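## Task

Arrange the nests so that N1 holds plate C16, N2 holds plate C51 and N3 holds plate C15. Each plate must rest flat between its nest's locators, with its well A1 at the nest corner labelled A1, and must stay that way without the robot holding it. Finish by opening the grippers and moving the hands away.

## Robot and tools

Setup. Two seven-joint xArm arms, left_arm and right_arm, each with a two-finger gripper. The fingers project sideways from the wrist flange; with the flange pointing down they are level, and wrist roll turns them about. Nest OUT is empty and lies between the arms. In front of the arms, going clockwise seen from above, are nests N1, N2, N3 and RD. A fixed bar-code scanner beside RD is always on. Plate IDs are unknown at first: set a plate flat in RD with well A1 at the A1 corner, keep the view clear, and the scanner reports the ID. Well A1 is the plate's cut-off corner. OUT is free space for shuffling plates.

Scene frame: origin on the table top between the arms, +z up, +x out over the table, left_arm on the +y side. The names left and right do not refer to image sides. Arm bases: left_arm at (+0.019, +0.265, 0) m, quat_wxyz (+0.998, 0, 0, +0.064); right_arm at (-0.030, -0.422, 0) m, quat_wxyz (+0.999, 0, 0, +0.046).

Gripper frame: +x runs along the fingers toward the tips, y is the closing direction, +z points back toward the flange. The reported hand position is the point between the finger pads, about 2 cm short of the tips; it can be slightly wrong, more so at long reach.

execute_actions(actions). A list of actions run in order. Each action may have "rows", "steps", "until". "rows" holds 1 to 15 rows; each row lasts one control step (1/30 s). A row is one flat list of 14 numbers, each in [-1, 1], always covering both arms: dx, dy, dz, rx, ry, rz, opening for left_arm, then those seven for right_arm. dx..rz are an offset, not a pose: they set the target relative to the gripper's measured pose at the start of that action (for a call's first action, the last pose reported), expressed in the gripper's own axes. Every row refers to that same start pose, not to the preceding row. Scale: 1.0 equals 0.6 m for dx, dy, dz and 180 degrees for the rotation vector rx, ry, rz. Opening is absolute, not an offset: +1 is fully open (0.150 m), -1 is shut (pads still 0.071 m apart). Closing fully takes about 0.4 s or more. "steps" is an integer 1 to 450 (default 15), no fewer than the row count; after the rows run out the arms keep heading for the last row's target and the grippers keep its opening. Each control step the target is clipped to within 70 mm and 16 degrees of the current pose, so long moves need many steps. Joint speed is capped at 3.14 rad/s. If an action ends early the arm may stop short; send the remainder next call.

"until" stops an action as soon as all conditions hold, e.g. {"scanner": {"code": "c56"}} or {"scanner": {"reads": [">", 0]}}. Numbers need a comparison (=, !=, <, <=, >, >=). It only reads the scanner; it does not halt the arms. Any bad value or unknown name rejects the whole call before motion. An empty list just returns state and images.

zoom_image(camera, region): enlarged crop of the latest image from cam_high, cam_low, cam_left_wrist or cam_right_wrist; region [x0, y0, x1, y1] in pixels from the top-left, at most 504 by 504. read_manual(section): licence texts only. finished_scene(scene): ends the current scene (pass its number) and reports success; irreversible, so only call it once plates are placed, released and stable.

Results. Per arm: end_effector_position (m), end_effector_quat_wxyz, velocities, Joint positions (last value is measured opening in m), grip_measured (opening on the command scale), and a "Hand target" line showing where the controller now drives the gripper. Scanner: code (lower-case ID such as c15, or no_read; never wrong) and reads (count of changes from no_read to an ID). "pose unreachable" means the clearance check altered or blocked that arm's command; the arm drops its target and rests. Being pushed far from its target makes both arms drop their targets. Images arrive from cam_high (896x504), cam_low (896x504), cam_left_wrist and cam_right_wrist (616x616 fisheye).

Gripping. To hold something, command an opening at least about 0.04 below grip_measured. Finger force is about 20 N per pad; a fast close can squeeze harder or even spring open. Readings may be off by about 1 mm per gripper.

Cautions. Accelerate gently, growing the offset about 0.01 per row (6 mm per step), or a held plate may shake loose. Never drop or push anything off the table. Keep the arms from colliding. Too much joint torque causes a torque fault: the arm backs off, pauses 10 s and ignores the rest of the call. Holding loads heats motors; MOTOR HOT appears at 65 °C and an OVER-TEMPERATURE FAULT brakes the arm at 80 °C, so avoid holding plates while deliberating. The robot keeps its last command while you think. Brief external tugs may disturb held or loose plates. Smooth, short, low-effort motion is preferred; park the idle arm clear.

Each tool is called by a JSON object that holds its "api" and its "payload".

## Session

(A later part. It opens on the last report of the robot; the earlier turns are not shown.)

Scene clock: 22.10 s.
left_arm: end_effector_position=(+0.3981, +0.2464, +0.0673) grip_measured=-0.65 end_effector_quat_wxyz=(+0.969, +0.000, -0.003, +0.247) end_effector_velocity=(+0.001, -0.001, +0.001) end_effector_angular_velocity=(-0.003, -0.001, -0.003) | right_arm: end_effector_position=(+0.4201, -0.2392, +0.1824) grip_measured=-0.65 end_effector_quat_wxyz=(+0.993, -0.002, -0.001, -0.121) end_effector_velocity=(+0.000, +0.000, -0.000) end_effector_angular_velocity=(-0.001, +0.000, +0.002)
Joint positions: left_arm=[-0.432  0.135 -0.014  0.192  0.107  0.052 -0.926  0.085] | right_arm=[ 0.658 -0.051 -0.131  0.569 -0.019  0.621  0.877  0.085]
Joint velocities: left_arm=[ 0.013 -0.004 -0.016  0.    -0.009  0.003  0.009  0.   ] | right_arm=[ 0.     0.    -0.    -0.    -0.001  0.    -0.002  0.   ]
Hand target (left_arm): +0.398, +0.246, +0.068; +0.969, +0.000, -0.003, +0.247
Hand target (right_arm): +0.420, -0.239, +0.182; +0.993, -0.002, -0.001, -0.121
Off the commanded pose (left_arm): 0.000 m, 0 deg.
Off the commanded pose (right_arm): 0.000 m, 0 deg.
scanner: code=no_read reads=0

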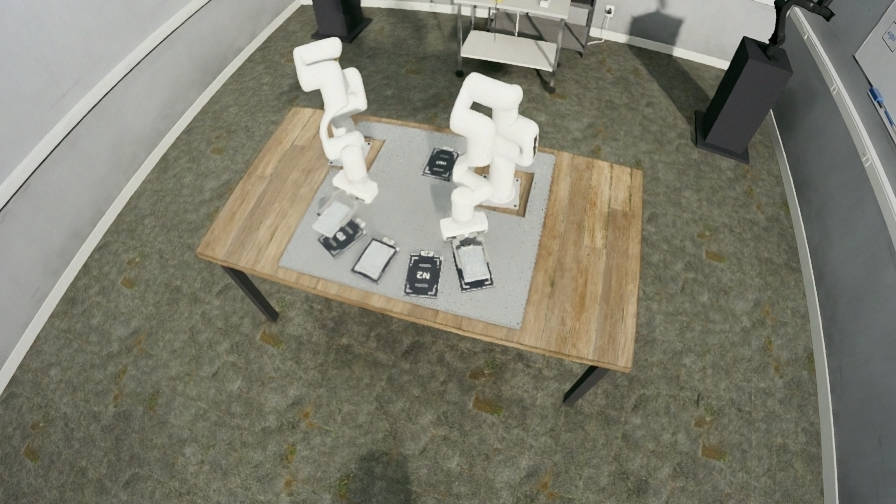

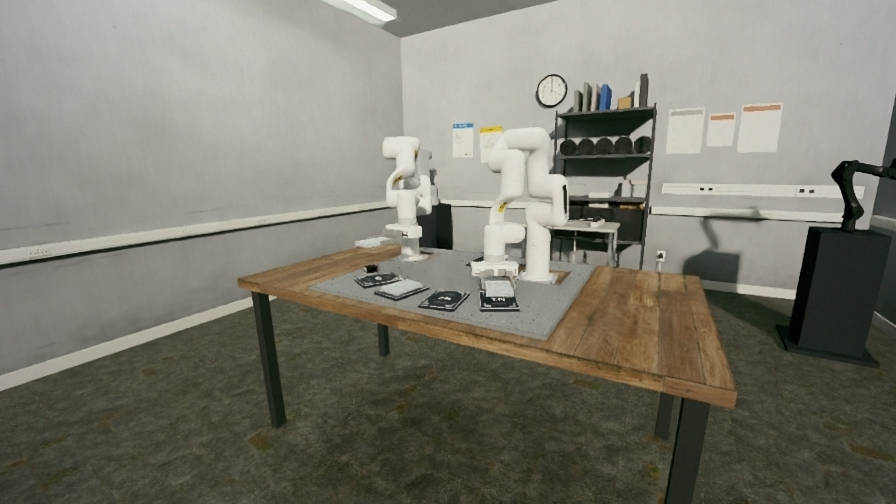

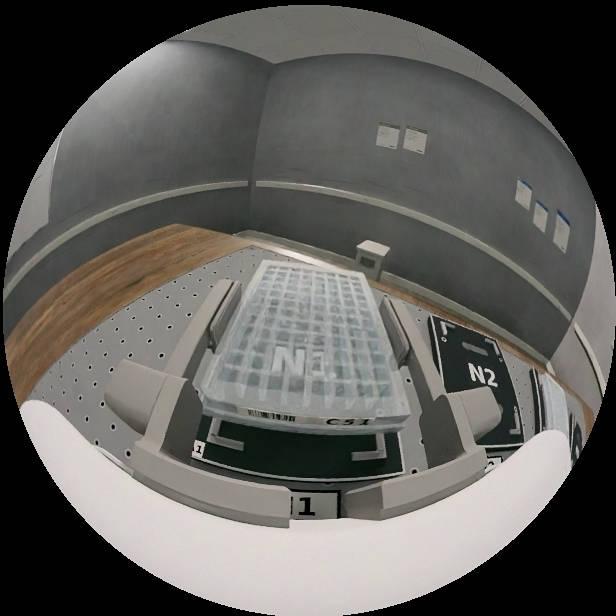

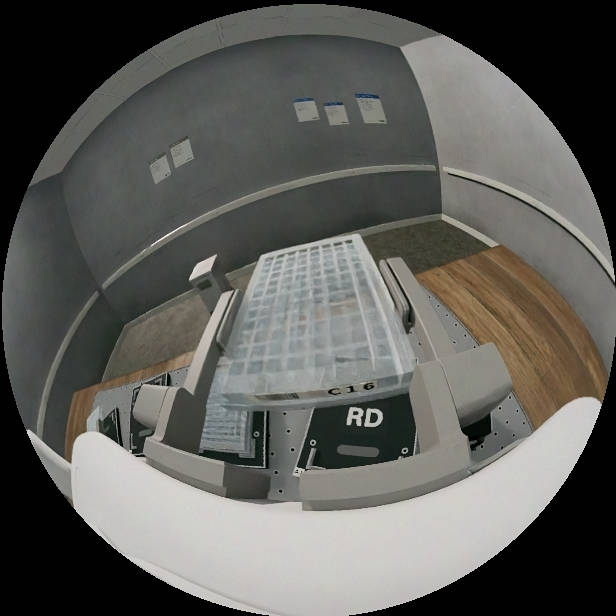

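{"api": "execute_actions", "payload": {"actions": [{"rows": [
[-0.0003, -0.0055, 0, 0, 0, -0.0021, -0.75, 0, 0, 0, 0, 0, 0, -0.75],
[-0.0009, -0.0137, 0, 0, 0, -0.0053, -0.75, 0, 0, 0, 0, 0, 0, -0.75],
[-0.0017, -0.0274, 0, 0, 0, -0.0106, -0.75, 0, 0, 0, 0, 0, 0, -0.75],
[-0.0028, -0.0438, 0, 0, 0, -0.0170, -0.75, 0, 0, 0, 0, 0, 0, -0.75],
[-0.0040, -0.0629, 0, 0, 0, -0.0244, -0.75, 0, 0, 0, 0, 0, 0, -0.75],
[-0.0053, -0.0848, 0, 0, 0, -0.0329, -0.75, 0, 0, 0, 0, 0, 0, -0.75],
[-0.0067, -0.1067, 0, 0, 0, -0.0414, -0.75, 0, 0, 0, 0, 0, 0, -0.75],
[-0.0081, -0.1285, 0, 0, 0, -0.0499, -0.75, 0, 0, 0, 0, 0, 0, -0.75],
[-0.0095, -0.1504, 0, 0, 0, -0.0584, -0.75, 0, 0, 0, 0, 0, 0, -0.75],
[-0.0108, -0.1723, 0, 0, 0, -0.0668, -0.75, 0, 0, 0, 0, 0, 0, -0.75],
[-0.0122, -0.1942, 0, 0, 0, -0.0753, -0.75, 0, 0, 0, 0, 0, 0, -0.75],
[-0.0136, -0.2161, 0, 0, 0, -0.0838, -0.75, 0, 0, 0, 0, 0, 0, -0.75],
[-0.0150, -0.2379, 0, 0, 0, -0.0923, -0.75, 0, 0, 0, 0, 0, 0, -0.75],
[-0.0162, -0.2571, 0, 0, 0, -0.0997, -0.75, 0, 0, 0, 0, 0, 0, -0.75],
[-0.0172, -0.2735, 0, 0, 0, -0.1061, -0.75, 0, 0, 0, 0, 0, 0, -0.75]
], "steps": 35}]}}

{"api": "zoom_image", "payload": {"camera": "cam_left_wrist", "region": [80, 240, 530, 520]}}

Scene clock: 23.80 s.
left_arm: end_effector_position=(+0.4681, +0.0979, +0.0679) grip_measured=-0.65 end_effector_quat_wxyz=(+0.997, +0.001, -0.003, +0.083) end_effector_velocity=(+0.000, -0.001, +0.000) end_effector_angular_velocity=(-0.001, -0.001, -0.001) | right_arm: end_effector_position=(+0.4201, -0.2392, +0.1824) grip_measured=-0.65 end_effector_quat_wxyz=(+0.993, -0.002, -0.001, -0.121) end_effector_velocity=(+0.000, -0.000, +0.000) end_effector_angular_velocity=(+0.001, -0.000, -0.002)
Joint positions: left_arm=[-0.549  0.297 -0.109  0.506  0.181  0.21  -0.87   0.085] | right_arm=[ 0.658 -0.051 -0.131  0.569 -0.019  0.621  0.877  0.085]
Joint velocities: left_arm=[-0.     0.001 -0.     0.002  0.001 -0.001 -0.     0.   ] | right_arm=[-0.    -0.    -0.     0.     0.001  0.     0.001  0.   ]
Hand target (left_arm): +0.468, +0.098, +0.068; +0.997, +0.001, -0.003, +0.083
Hand target (right_arm): +0.420, -0.239, +0.182; +0.993, -0.002, -0.001, -0.121
Off the commanded pose (left_arm): 0.001 m, 0 deg.
Off the commanded pose (right_arm): 0.000 m, 0 deg.
scanner: code=no_read reads=0

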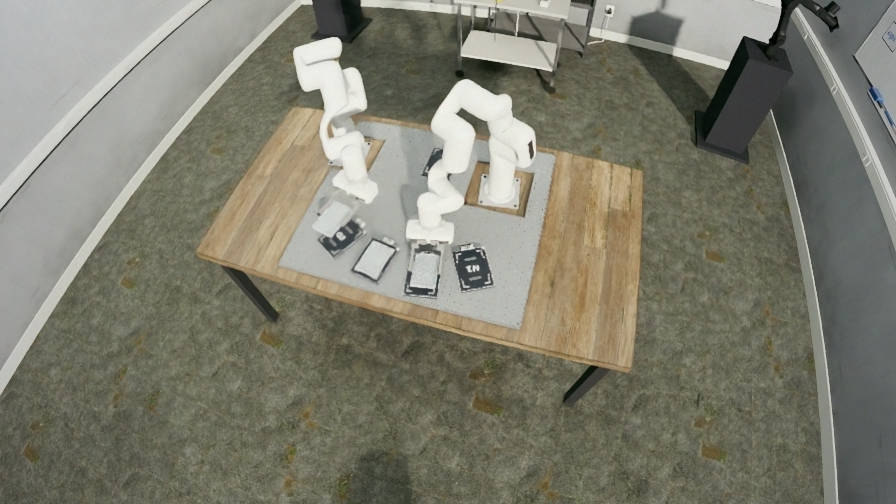

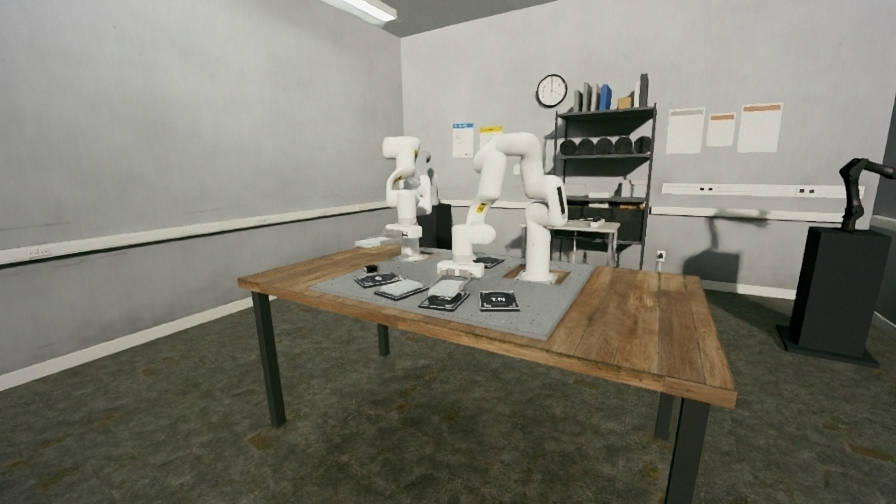

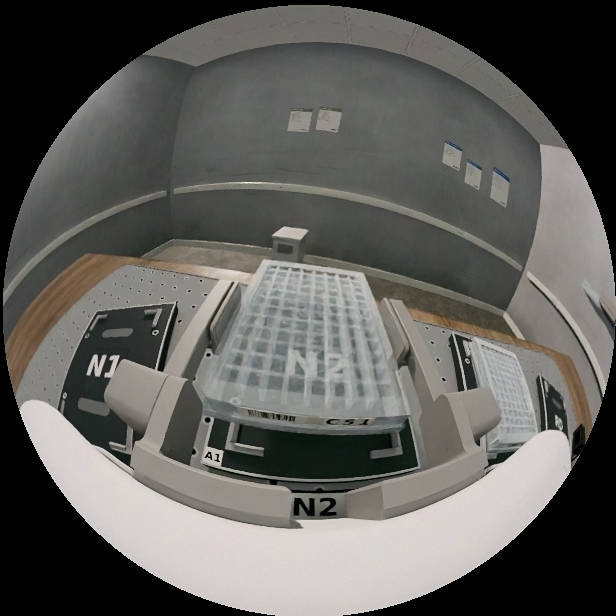

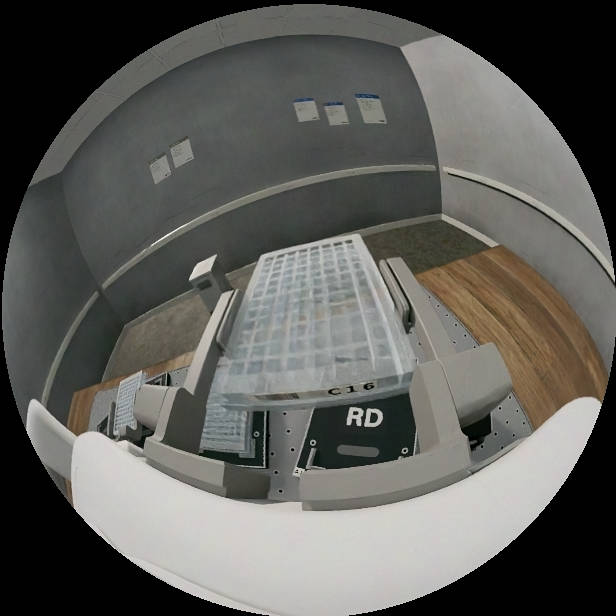

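Region (80, 240, 530, 520) of cam_left_wrist's 616x616 image, scaled by 1.120, with more detail than that image has; it fills the top 314 rows of this view, and the rest is white.

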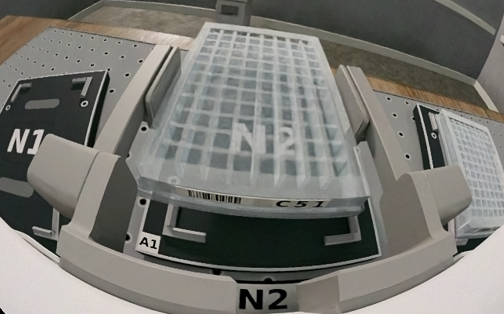

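{"api": "execute_actions", "payload": {"actions": [{"rows": [[-0.0008, -0.005, 0, 0, 0, 0, -0.75, 0, 0, 0, 0, 0, 0, -0.75], [-0.0017, -0.010, 0, 0, 0, 0, -0.75, 0, 0, 0, 0, 0, 0, -0.75], [-0.0025, -0.015, 0, 0, 0, 0, -0.75, 0, 0, 0, 0, 0, 0, -0.75]], "steps": 15}]}}

{"api": "zoom_image", "payload": {"camera": "cam_left_wrist", "region": [80, 240, 530, 520]}}

Scene clock: 24.47 s.
left_arm: end_effector_position=(+0.4681, +0.0890, +0.0679) grip_measured=-0.65 end_effector_quat_wxyz=(+0.997, +0.001, -0.003, +0.083) end_effector_velocity=(-0.000, -0.002, +0.001) end_effector_angular_velocity=(-0.001, -0.001, -0.003) | right_arm: end_effector_position=(+0.4201, -0.2392, +0.1824) grip_measured=-0.65 end_effector_quat_wxyz=(+0.993, -0.002, -0.001, -0.121) end_effector_velocity=(-0.000, -0.000, -0.001) end_effector_angular_velocity=(-0.001, +0.001, +0.000)
Joint positions: left_arm=[-0.569  0.306 -0.111  0.523  0.182  0.219 -0.891  0.085] | right_arm=[ 0.658 -0.051 -0.131  0.569 -0.019  0.621  0.877  0.085]
Joint velocities: left_arm=[-0.002 -0.001 -0.001  0.001  0.     0.    -0.     0.   ] | right_arm=[-0.     0.002  0.    -0.    -0.    -0.    -0.     0.   ]
Hand target (left_arm): +0.468, +0.089, +0.068; +0.997, +0.001, -0.003, +0.083
Hand target (right_arm): +0.420, -0.239, +0.182; +0.993, -0.002, -0.001, -0.121
Off the commanded pose (left_arm): 0.000 m, 0 deg.
Off the commanded pose (right_arm): 0.000 m, 0 deg.
scanner: code=no_read reads=0

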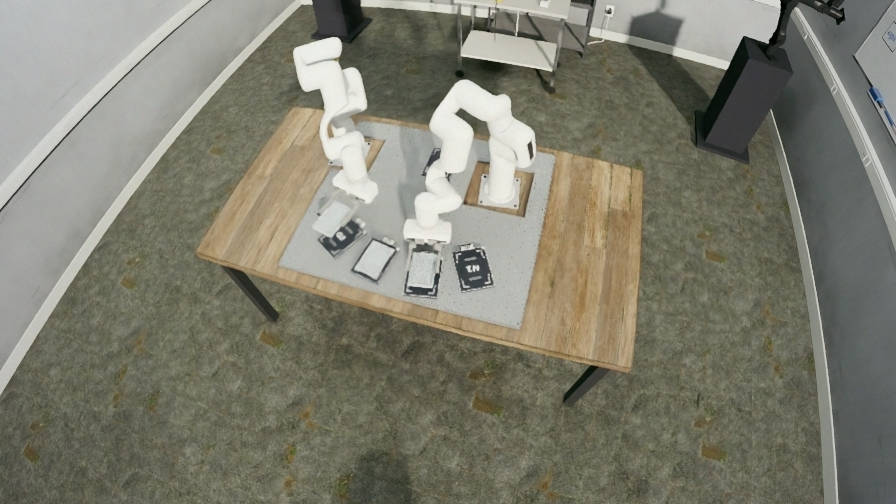

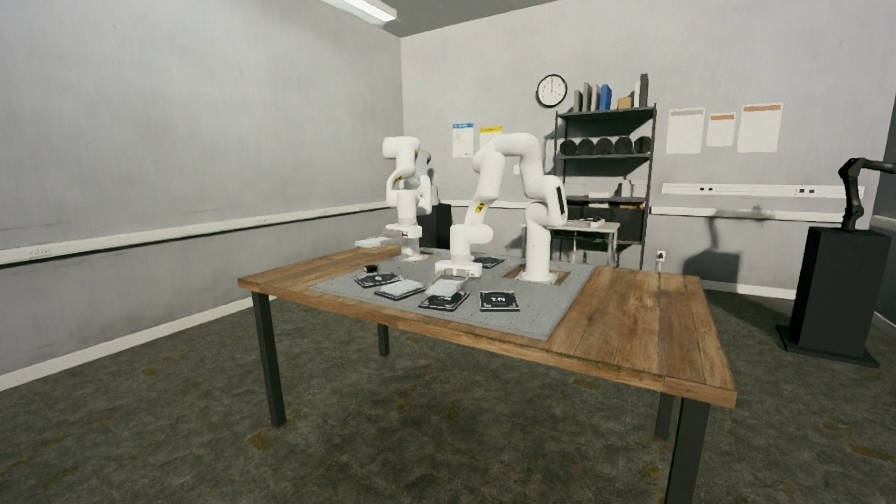

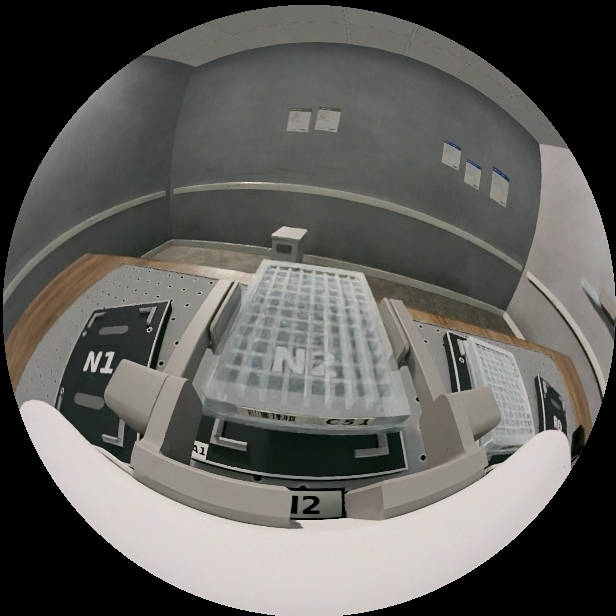

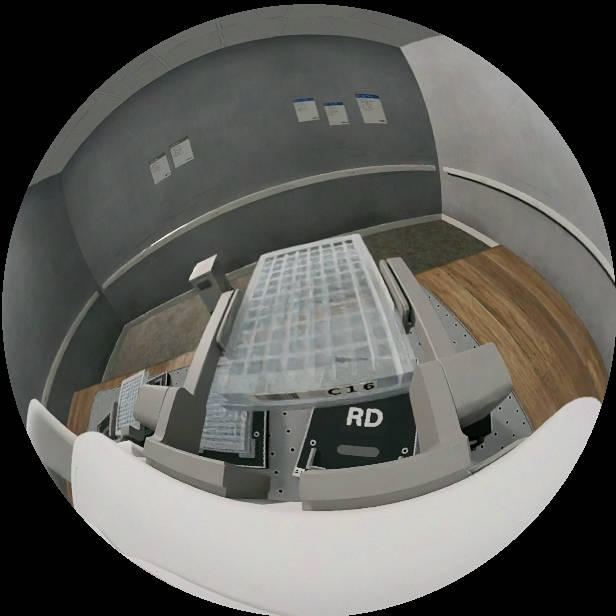

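Region (80, 240, 530, 520) of cam_left_wrist's 616x616 image, scaled by 1.120, with more detail than that image has; it fills the top 314 rows of this view, and the rest is white.

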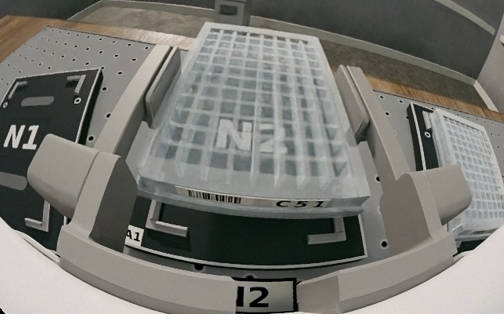

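{"api": "execute_actions", "payload": {"actions": [{"rows": [[0.0017, -0.0017, -0.004, 0, 0, 0.0056, -0.75, 0, 0, 0, 0, 0, 0, -0.75], [0.0017, -0.0017, -0.008, 0, 0, 0.0056, -0.75, 0, 0, 0, 0, 0, 0, -0.75], [0.0017, -0.0017, -0.012, 0, 0, 0.0056, -0.75, 0, 0, 0, 0, 0, 0, -0.75], [0.0017, -0.0017, -0.016, 0, 0, 0.0056, -0.75, 0, 0, 0, 0, 0, 0, -0.75], [0.0017, -0.0017, -0.020, 0, 0, 0.0056, -0.75, 0, 0, 0, 0, 0, 0, -0.75], [0.0017, -0.0017, -0.024, 0, 0, 0.0056, -0.75, 0, 0, 0, 0, 0, 0, -0.75], [0.0017, -0.0017, -0.028, 0, 0, 0.0056, -0.75, 0, 0, 0, 0, 0, 0, -0.75], [0.0017, -0.0017, -0.032, 0, 0, 0.0056, -0.75, 0, 0, 0, 0, 0, 0, -0.75], [0.0017, -0.0017, -0.0365, 0, 0, 0.0056, -0.75, 0, 0, 0, 0, 0, 0, -0.75]], "steps": 22}]}}

{"api": "zoom_image", "payload": {"camera": "cam_left_wrist", "region": [80, 240, 530, 520]}}

Scene clock: 25.50 s.
left_arm: end_effector_position=(+0.4696, +0.0881, +0.0462) grip_measured=-0.65 end_effector_quat_wxyz=(+0.996, +0.001, -0.003, +0.092) end_effector_velocity=(-0.001, -0.000, -0.001) end_effector_angular_velocity=(+0.001, +0.002, -0.002) | right_arm: end_effector_position=(+0.4201, -0.2392, +0.1824) grip_measured=-0.65 end_effector_quat_wxyz=(+0.993, -0.002, -0.001, -0.121) end_effector_velocity=(-0.000, +0.001, +0.000) end_effector_angular_velocity=(+0.000, -0.001, +0.003)
Joint positions: left_arm=[-0.608  0.395 -0.07   0.553  0.209  0.159 -0.936  0.085] | right_arm=[ 0.658 -0.051 -0.131  0.569 -0.019  0.621  0.877  0.085]
Joint velocities: left_arm=[-0.001  0.001  0.001 -0.001  0.001 -0.     0.001 -0.   ] | right_arm=[ 0.001 -0.     0.    -0.    -0.    -0.001 -0.002  0.   ]
Hand target (left_arm): +0.470, +0.088, +0.046; +0.996, +0.001, -0.003, +0.092
Hand target (right_arm): +0.420, -0.239, +0.182; +0.993, -0.002, -0.001, -0.121
Off the commanded pose (left_arm): 0.000 m, 0 deg.
Off the commanded pose (right_arm): 0.000 m, 0 deg.
scanner: code=no_read reads=0

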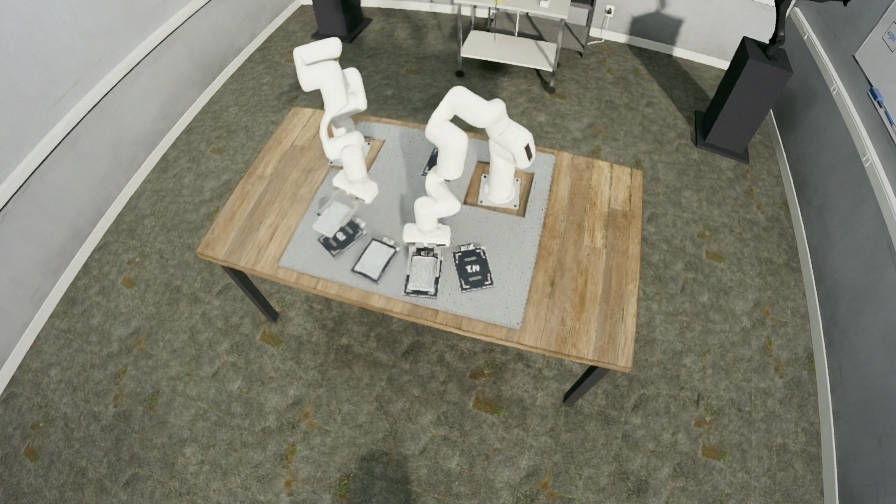

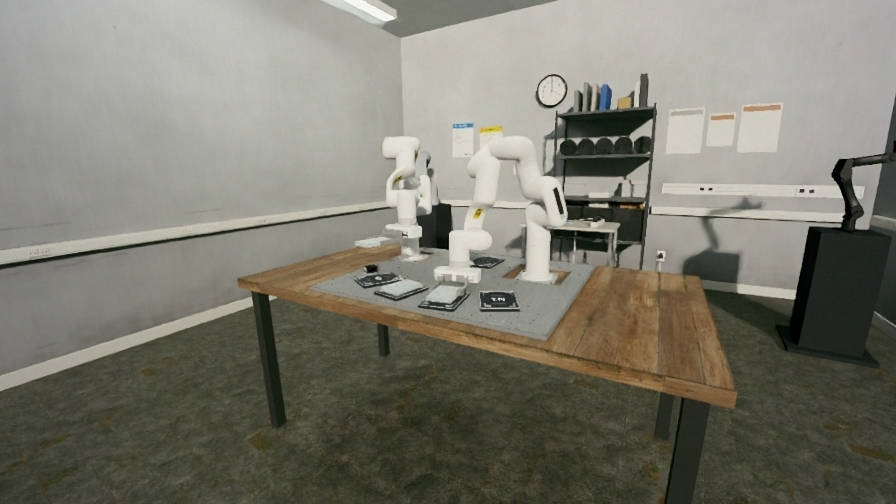

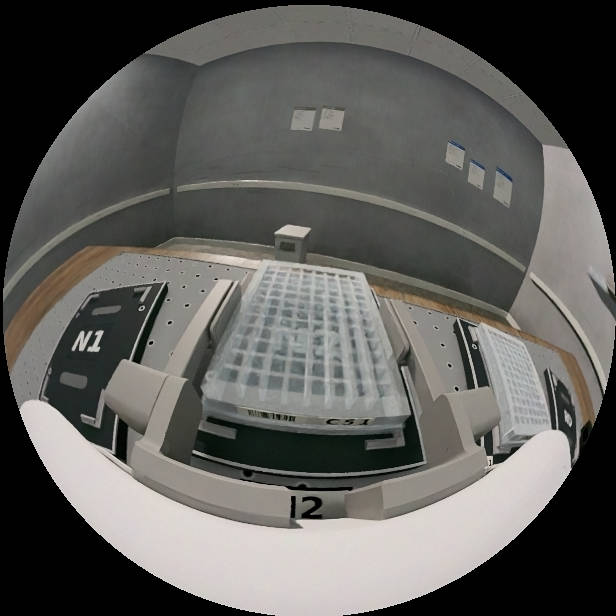

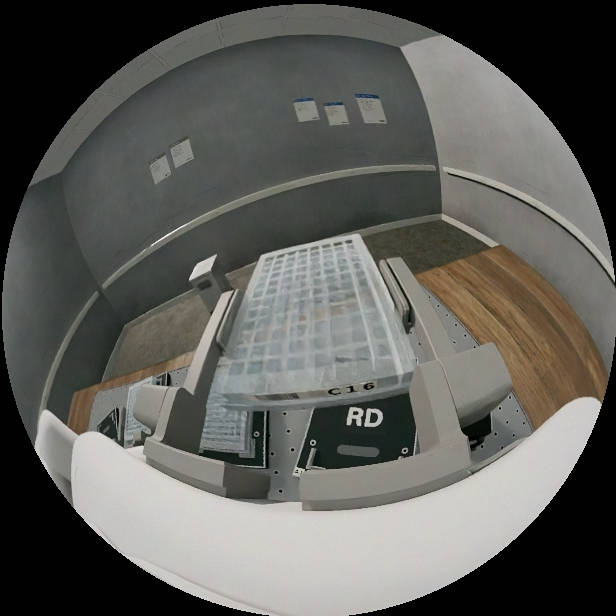

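Region (80, 240, 530, 520) of cam_left_wrist's 616x616 image, scaled by 1.120, with more detail than that image has; it fills the top 314 rows of this view, and the rest is white.

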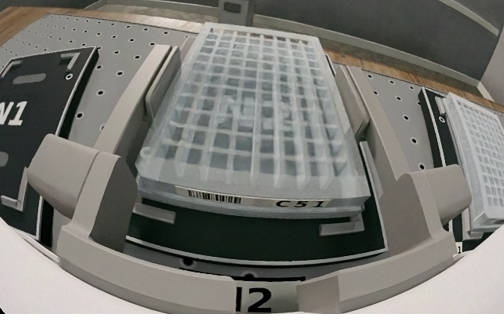

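Alignment looks good; lowering the last few millimetres slowly.

{"api": "execute_actions", "payload": {"actions": [{"rows": [[0, 0, -0.002, 0, 0, 0, -0.75, 0, 0, 0, 0, 0, 0, -0.75], [0, 0, -0.004, 0, 0, 0, -0.75, 0, 0, 0, 0, 0, 0, -0.75], [0, 0, -0.006, 0, 0, 0, -0.75, 0, 0, 0, 0, 0, 0, -0.75], [0, 0, -0.008, 0, 0, 0, -0.75, 0, 0, 0, 0, 0, 0, -0.75], [0, 0, -0.010, 0, 0, 0, -0.75, 0, 0, 0, 0, 0, 0, -0.75], [0, 0, -0.012, 0, 0, 0, -0.75, 0, 0, 0, 0, 0, 0, -0.75], [0, 0, -0.0135, 0, 0, 0, -0.75, 0, 0, 0, 0, 0, 0, -0.75]], "steps": 20}]}}

{"api": "zoom_image", "payload": {"camera": "cam_left_wrist", "region": [80, 240, 530, 520]}}

Scene clock: 26.33 s.
left_arm: end_effector_position=(+0.4697, +0.0881, +0.0382) grip_measured=-0.65 end_effector_quat_wxyz=(+0.996, +0.001, -0.003, +0.092) end_effector_velocity=(-0.000, +0.001, -0.001) end_effector_angular_velocity=(+0.001, +0.002, +0.000) | right_arm: end_effector_position=(+0.4201, -0.2392, +0.1824) grip_measured=-0.65 end_effector_quat_wxyz=(+0.993, -0.002, -0.001, -0.121) end_effector_velocity=(-0.000, +0.001, +0.000) end_effector_angular_velocity=(+0.001, -0.001, +0.001)
Joint positions: left_arm=[-0.62   0.426 -0.057  0.561  0.217  0.135 -0.943  0.085] | right_arm=[ 0.658 -0.051 -0.131  0.569 -0.019  0.621  0.877  0.085]
Joint velocities: left_arm=[ 0.     0.002  0.    -0.     0.    -0.    -0.     0.   ] | right_arm=[ 0.001 -0.     0.     0.    -0.    -0.     0.     0.   ]
Hand target (left_arm): +0.470, +0.088, +0.038; +0.996, +0.001, -0.003, +0.092
Hand target (right_arm): +0.420, -0.239, +0.182; +0.993, -0.002, -0.001, -0.121
Off the commanded pose (left_arm): 0.000 m, 0 deg.
Off the commanded pose (right_arm): 0.000 m, 0 deg.
scanner: code=no_read reads=0

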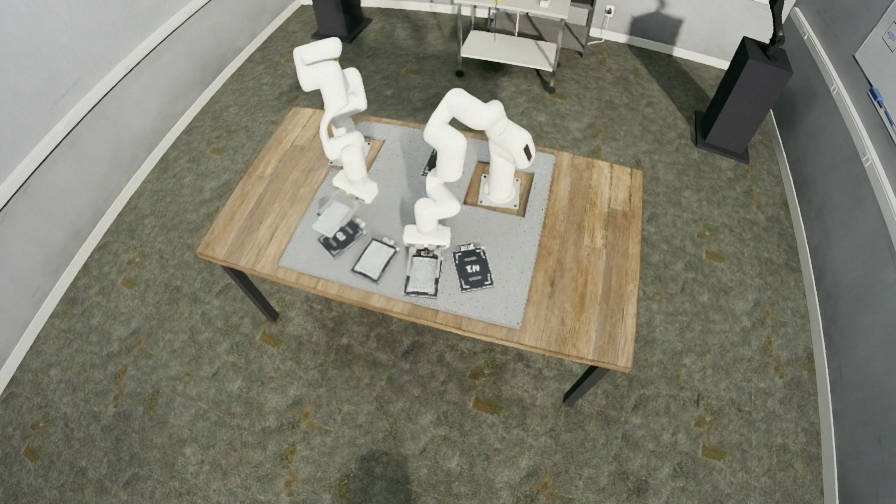

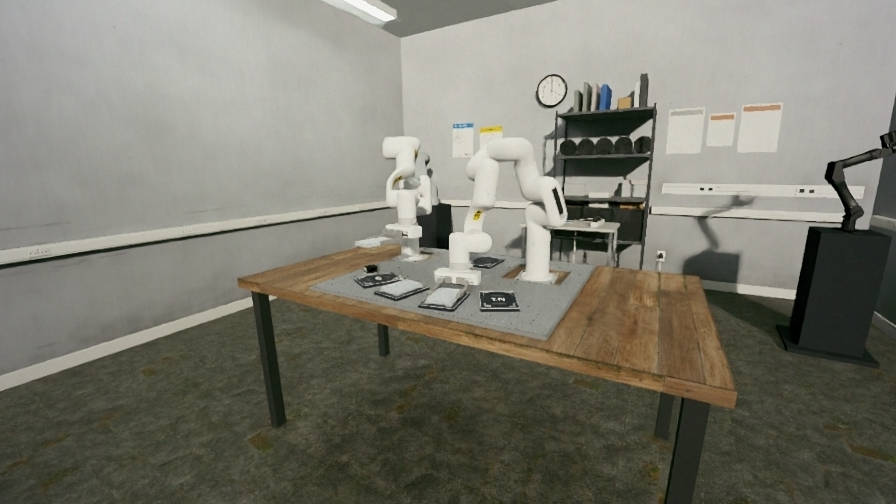

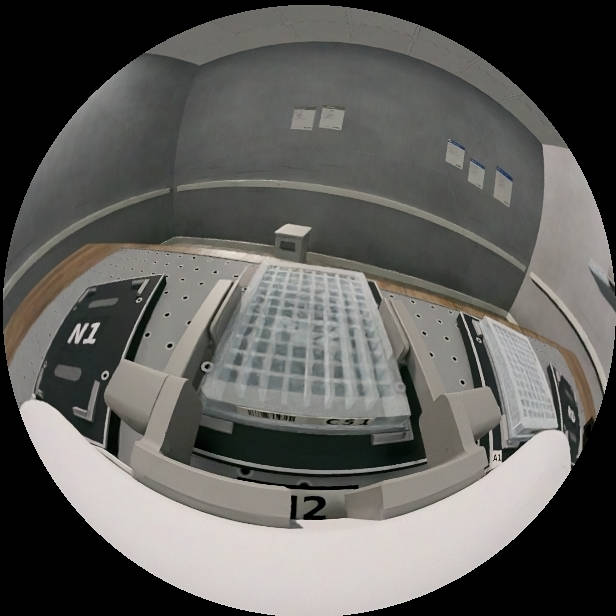

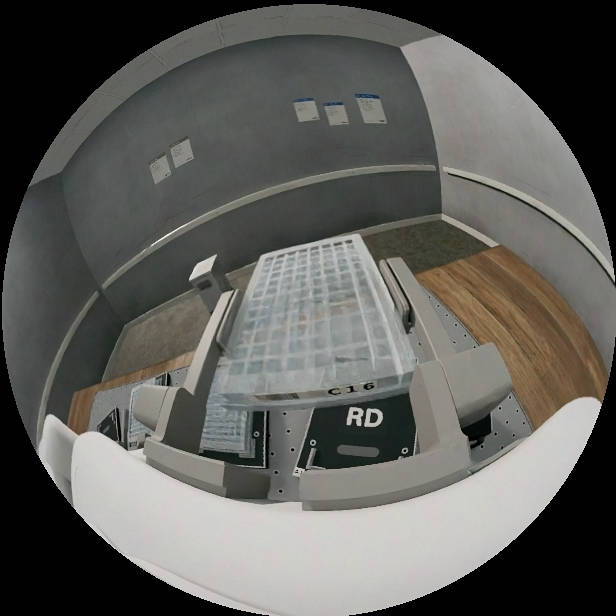

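Region (80, 240, 530, 520) of cam_left_wrist's 616x616 image, scaled by 1.120, with more detail than that image has; it fills the top 314 rows of this view, and the rest is white.

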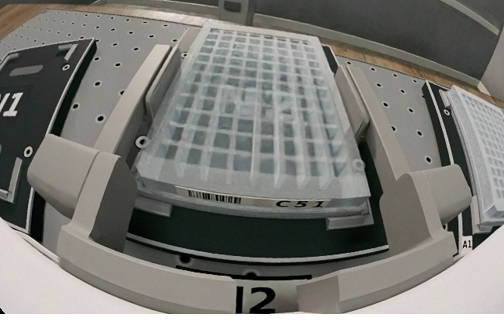

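{"api": "execute_actions", "payload": {"actions": [{"rows": [[0, 0, 0, 0, 0, 0, -0.6, 0, 0, 0, 0, 0, 0, -0.75], [0, 0, 0, 0, 0, 0, -0.5, 0, 0, 0, 0, 0, 0, -0.75], [0, 0, 0, 0, 0, 0, -0.35, 0, 0, 0, 0, 0, 0, -0.75], [0, 0, 0, 0, 0, 0, -0.2, 0, 0, 0, 0, 0, 0, -0.75], [0, 0, 0, 0, 0, 0, 0.0, 0, 0, 0, 0, 0, 0, -0.75]], "steps": 12}, {"rows": [[0, 0, 0.01, 0, 0, 0, 0, 0, 0, 0, 0, 0, 0, -0.75], [0, 0, 0.025, 0, 0, 0, 0, 0, 0, 0, 0, 0, 0, -0.75], [0, 0, 0.05, 0, 0, 0, 0, 0, 0, 0, 0, 0, 0, -0.75], [0, 0, 0.1, 0, 0, 0, 0, 0, 0, 0, 0, 0, 0, -0.75]], "steps": 18}]}}

{"api": "zoom_image", "payload": {"camera": "cam_left_wrist", "region": [80, 240, 580, 520]}}

Scene clock: 28.13 s.
left_arm: end_effector_position=(+0.4688, +0.0884, +0.0973) grip_measured=+0.00 end_effector_quat_wxyz=(+0.996, +0.002, -0.003, +0.092) end_effector_velocity=(+0.001, -0.003, +0.003) end_effector_angular_velocity=(-0.005, -0.004, -0.004) | right_arm: end_effector_position=(+0.4201, -0.2392, +0.1824) grip_measured=-0.65 end_effector_quat_wxyz=(+0.993, -0.002, -0.001, -0.121) end_effector_velocity=(+0.000, +0.000, -0.000) end_effector_angular_velocity=(-0.000, -0.000, +0.002)
Joint positions: left_arm=[-0.555  0.201 -0.146  0.517  0.112  0.318 -0.862  0.111] | right_arm=[ 0.658 -0.051 -0.131  0.569 -0.019  0.621  0.877  0.085]
Joint velocities: left_arm=[ 0.    -0.004 -0.004  0.004 -0.005  0.002  0.006  0.   ] | right_arm=[ 0.     0.001 -0.    -0.    -0.001 -0.001 -0.001  0.   ]
Hand target (left_arm): +0.469, +0.088, +0.098; +0.996, +0.001, -0.003, +0.092
Hand target (right_arm): +0.420, -0.239, +0.182; +0.993, -0.002, -0.001, -0.121
Off the commanded pose (left_arm): 0.001 m, 0 deg.
Off the commanded pose (right_arm): 0.000 m, 0 deg.
scanner: code=no_read reads=0

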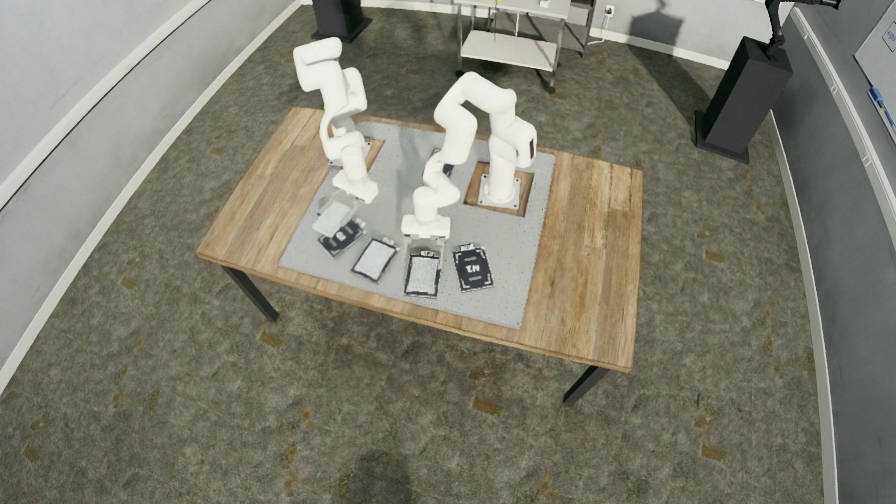

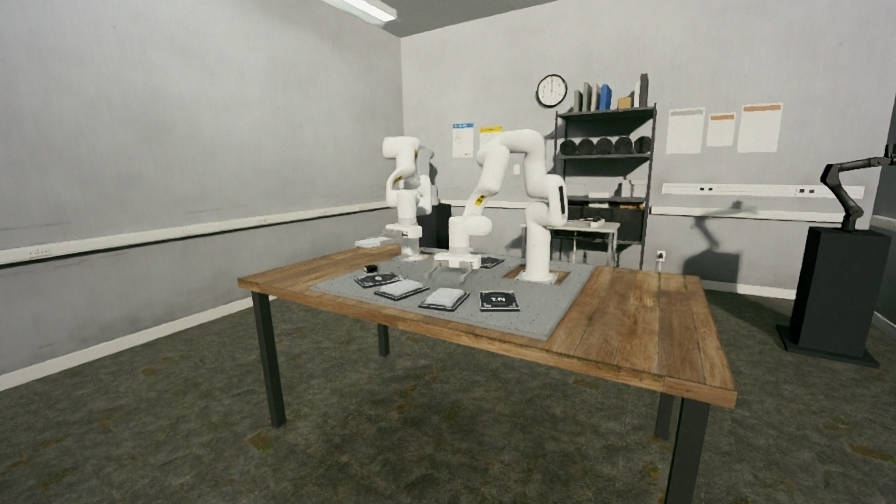

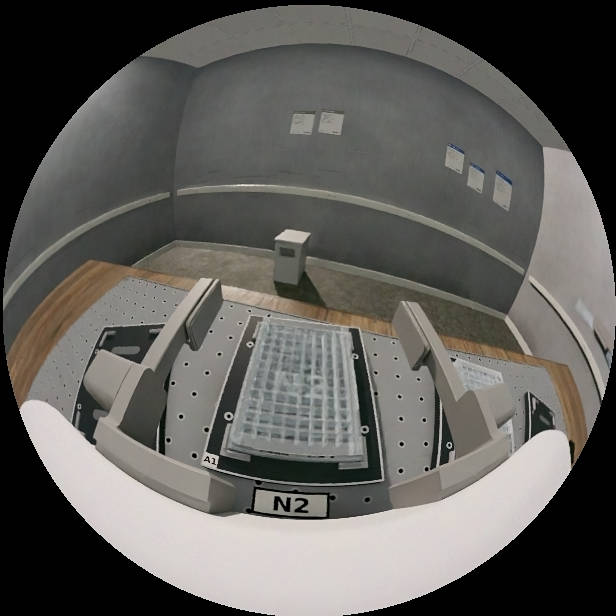

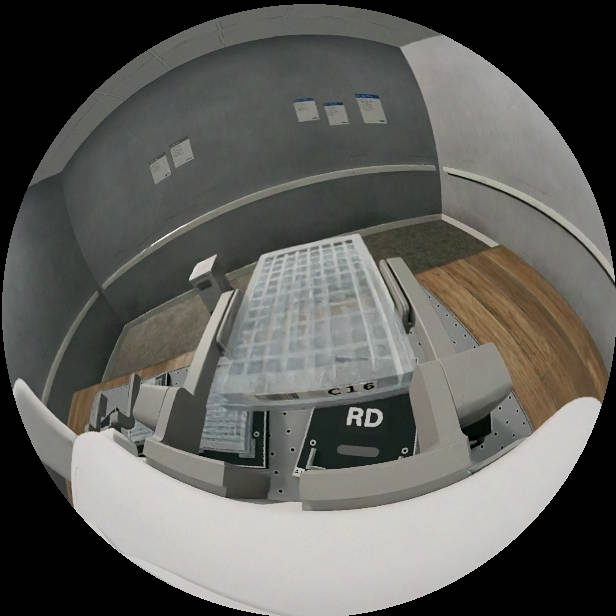

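Region (80, 240, 580, 520) of cam_left_wrist's 616x616 image, scaled by 1.008, with more detail than that image has; it fills the top 282 rows of this view, and the rest is white.

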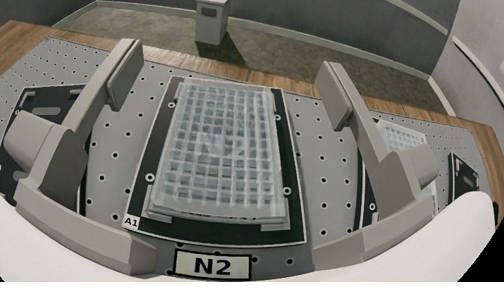

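C51 is seated in N2. Next the left arm retreats while the right arm starts toward N1.

{"api": "execute_actions", "payload": {"actions": [{"rows": [
[-0.2862, 0.9213, 0.4167, 0, 0, 0.3303, 0, 0, 0, 0, 0, 0, 0, -0.75],
[-0.2862, 0.9213, 0.4167, 0, 0, 0.3303, 0, 0, 0, 0, 0, 0, 0, -0.75],
[-0.2862, 0.9213, 0.4167, 0, 0, 0.3303, 0, 0, 0, 0, 0, 0, 0, -0.75],
[-0.2862, 0.9213, 0.4167, 0, 0, 0.3303, 0, -0.0024, 0.0079, -0.0014, 0, 0, 0.0023, -0.75],
[-0.2862, 0.9213, 0.4167, 0, 0, 0.3303, 0, -0.0059, 0.0198, -0.0034, 0, 0, 0.0058, -0.75],
[-0.2862, 0.9213, 0.4167, 0, 0, 0.3303, 0, -0.0106, 0.0356, -0.0062, 0, 0, 0.0104, -0.75],
[-0.2862, 0.9213, 0.4167, 0, 0, 0.3303, 0, -0.0165, 0.0554, -0.0096, 0, 0, 0.0161, -0.75],
[-0.2862, 0.9213, 0.4167, 0, 0, 0.3303, 0, -0.0236, 0.0791, -0.0137, 0, 0, 0.0231, -0.75],
[-0.2862, 0.9213, 0.4167, 0, 0, 0.3303, 0, -0.0307, 0.1028, -0.0178, 0, 0, 0.0300, -0.75],
[-0.2862, 0.9213, 0.4167, 0, 0, 0.3303, 0, -0.0378, 0.1265, -0.0220, 0, 0, 0.0369, -0.75],
[-0.2862, 0.9213, 0.4167, 0, 0, 0.3303, 0, -0.0449, 0.1503, -0.0261, 0, 0, 0.0438, -0.75],
[-0.2862, 0.9213, 0.4167, 0, 0, 0.3303, 0, -0.0520, 0.1740, -0.0302, 0, 0, 0.0507, -0.75],
[-0.2862, 0.9213, 0.4167, 0, 0, 0.3303, 0, -0.0591, 0.1977, -0.0343, 0, 0, 0.0577, -0.75],
[-0.2862, 0.9213, 0.4167, 0, 0, 0.3303, 0, -0.0661, 0.2215, -0.0384, 0, 0, 0.0646, -0.75],
[-0.2862, 0.9213, 0.4167, 0, 0, 0.3303, 0, -0.0709, 0.2373, -0.0412, 0, 0, 0.0692, -0.75]
], "steps": 40}]}}

Scene clock: 29.93 s.
left_arm: end_effector_position=(+0.2266, +0.5236, +0.2946) grip_measured=+0.00 end_effector_quat_wxyz=(+0.804, +0.006, -0.011, +0.595) end_effector_velocity=(-0.246, +0.335, +0.253) end_effector_angular_velocity=(-0.065, -0.012, -0.071) | right_arm: end_effector_position=(+0.4131, -0.0908, +0.1567) grip_measured=-0.65 end_effector_quat_wxyz=(+1.000, -0.002, -0.000, -0.013) end_effector_velocity=(-0.000, +0.000, +0.000) end_effector_angular_velocity=(+0.001, -0.000, -0.001)
Joint positions: left_arm=[ 0.076 -1.112  0.346  0.246  0.337  1.328 -0.99   0.11 ] | right_arm=[ 0.773  0.212 -0.016  0.81   0.001  0.601  0.874  0.085]
Joint velocities: left_arm=[ 0.725 -0.539  0.737  0.75   0.575  1.177  1.245 -0.   ] | right_arm=[ 0.001  0.     0.     0.     0.001 -0.001  0.002  0.   ]
Hand target (left_arm): +0.200, +0.558, +0.320; +0.806, +0.003, -0.009, +0.591
Hand target (right_arm): +0.413, -0.091, +0.157; +1.000, -0.002, -0.000, -0.013
Off the commanded pose (left_arm): 0.097 m, 3 deg; position clipped at the last step of the last action.
Off the commanded pose (right_arm): 0.000 m, 0 deg.
scanner: code=no_read reads=0

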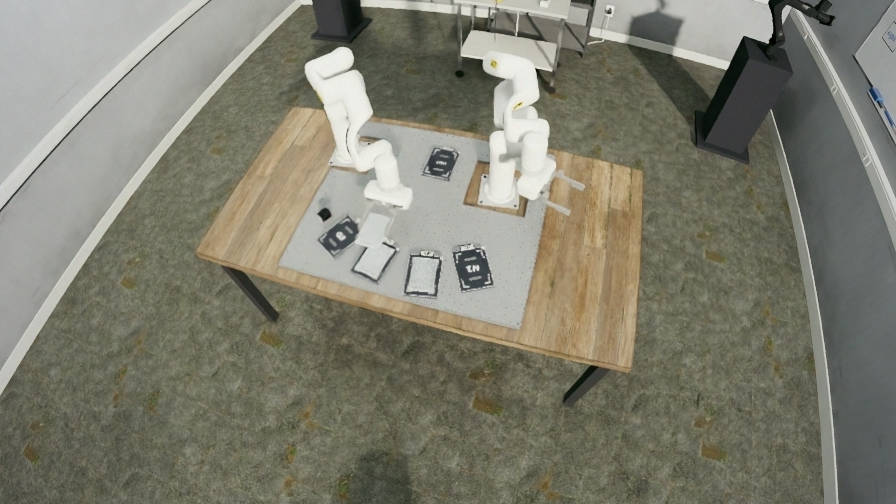

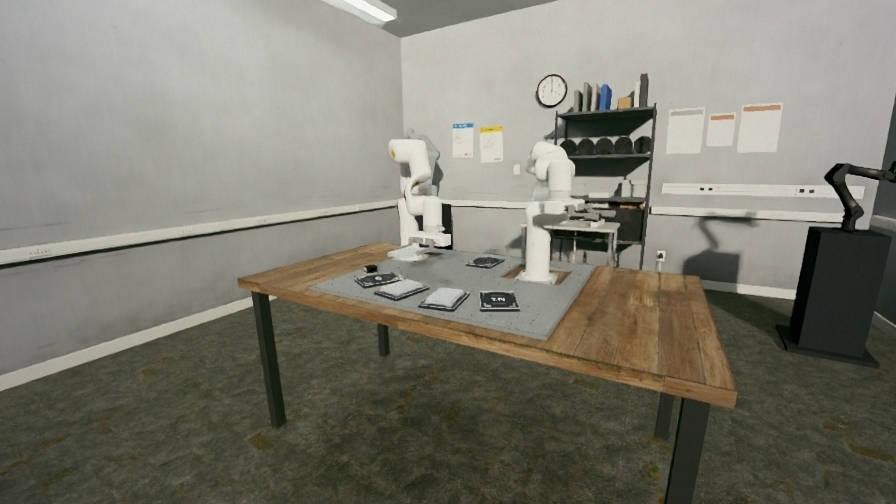

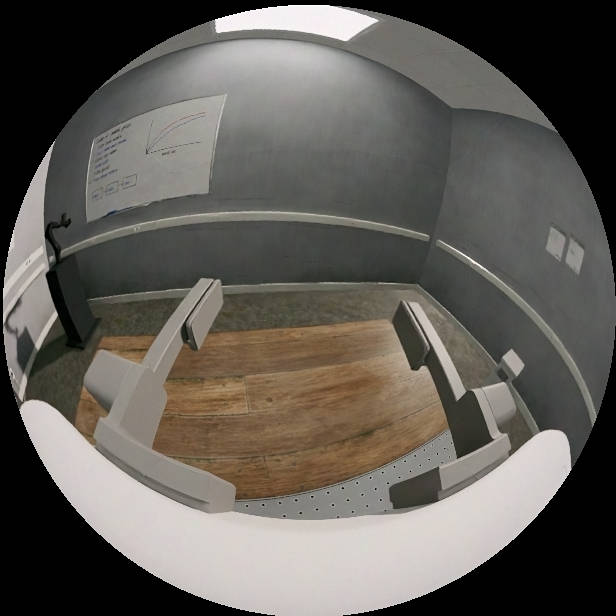

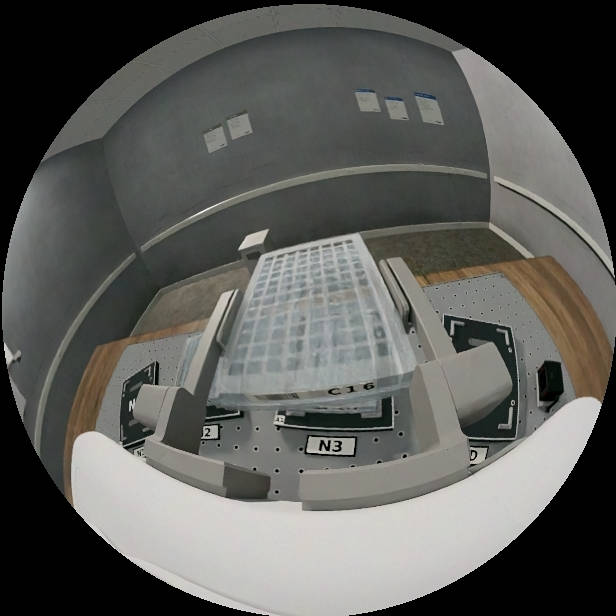

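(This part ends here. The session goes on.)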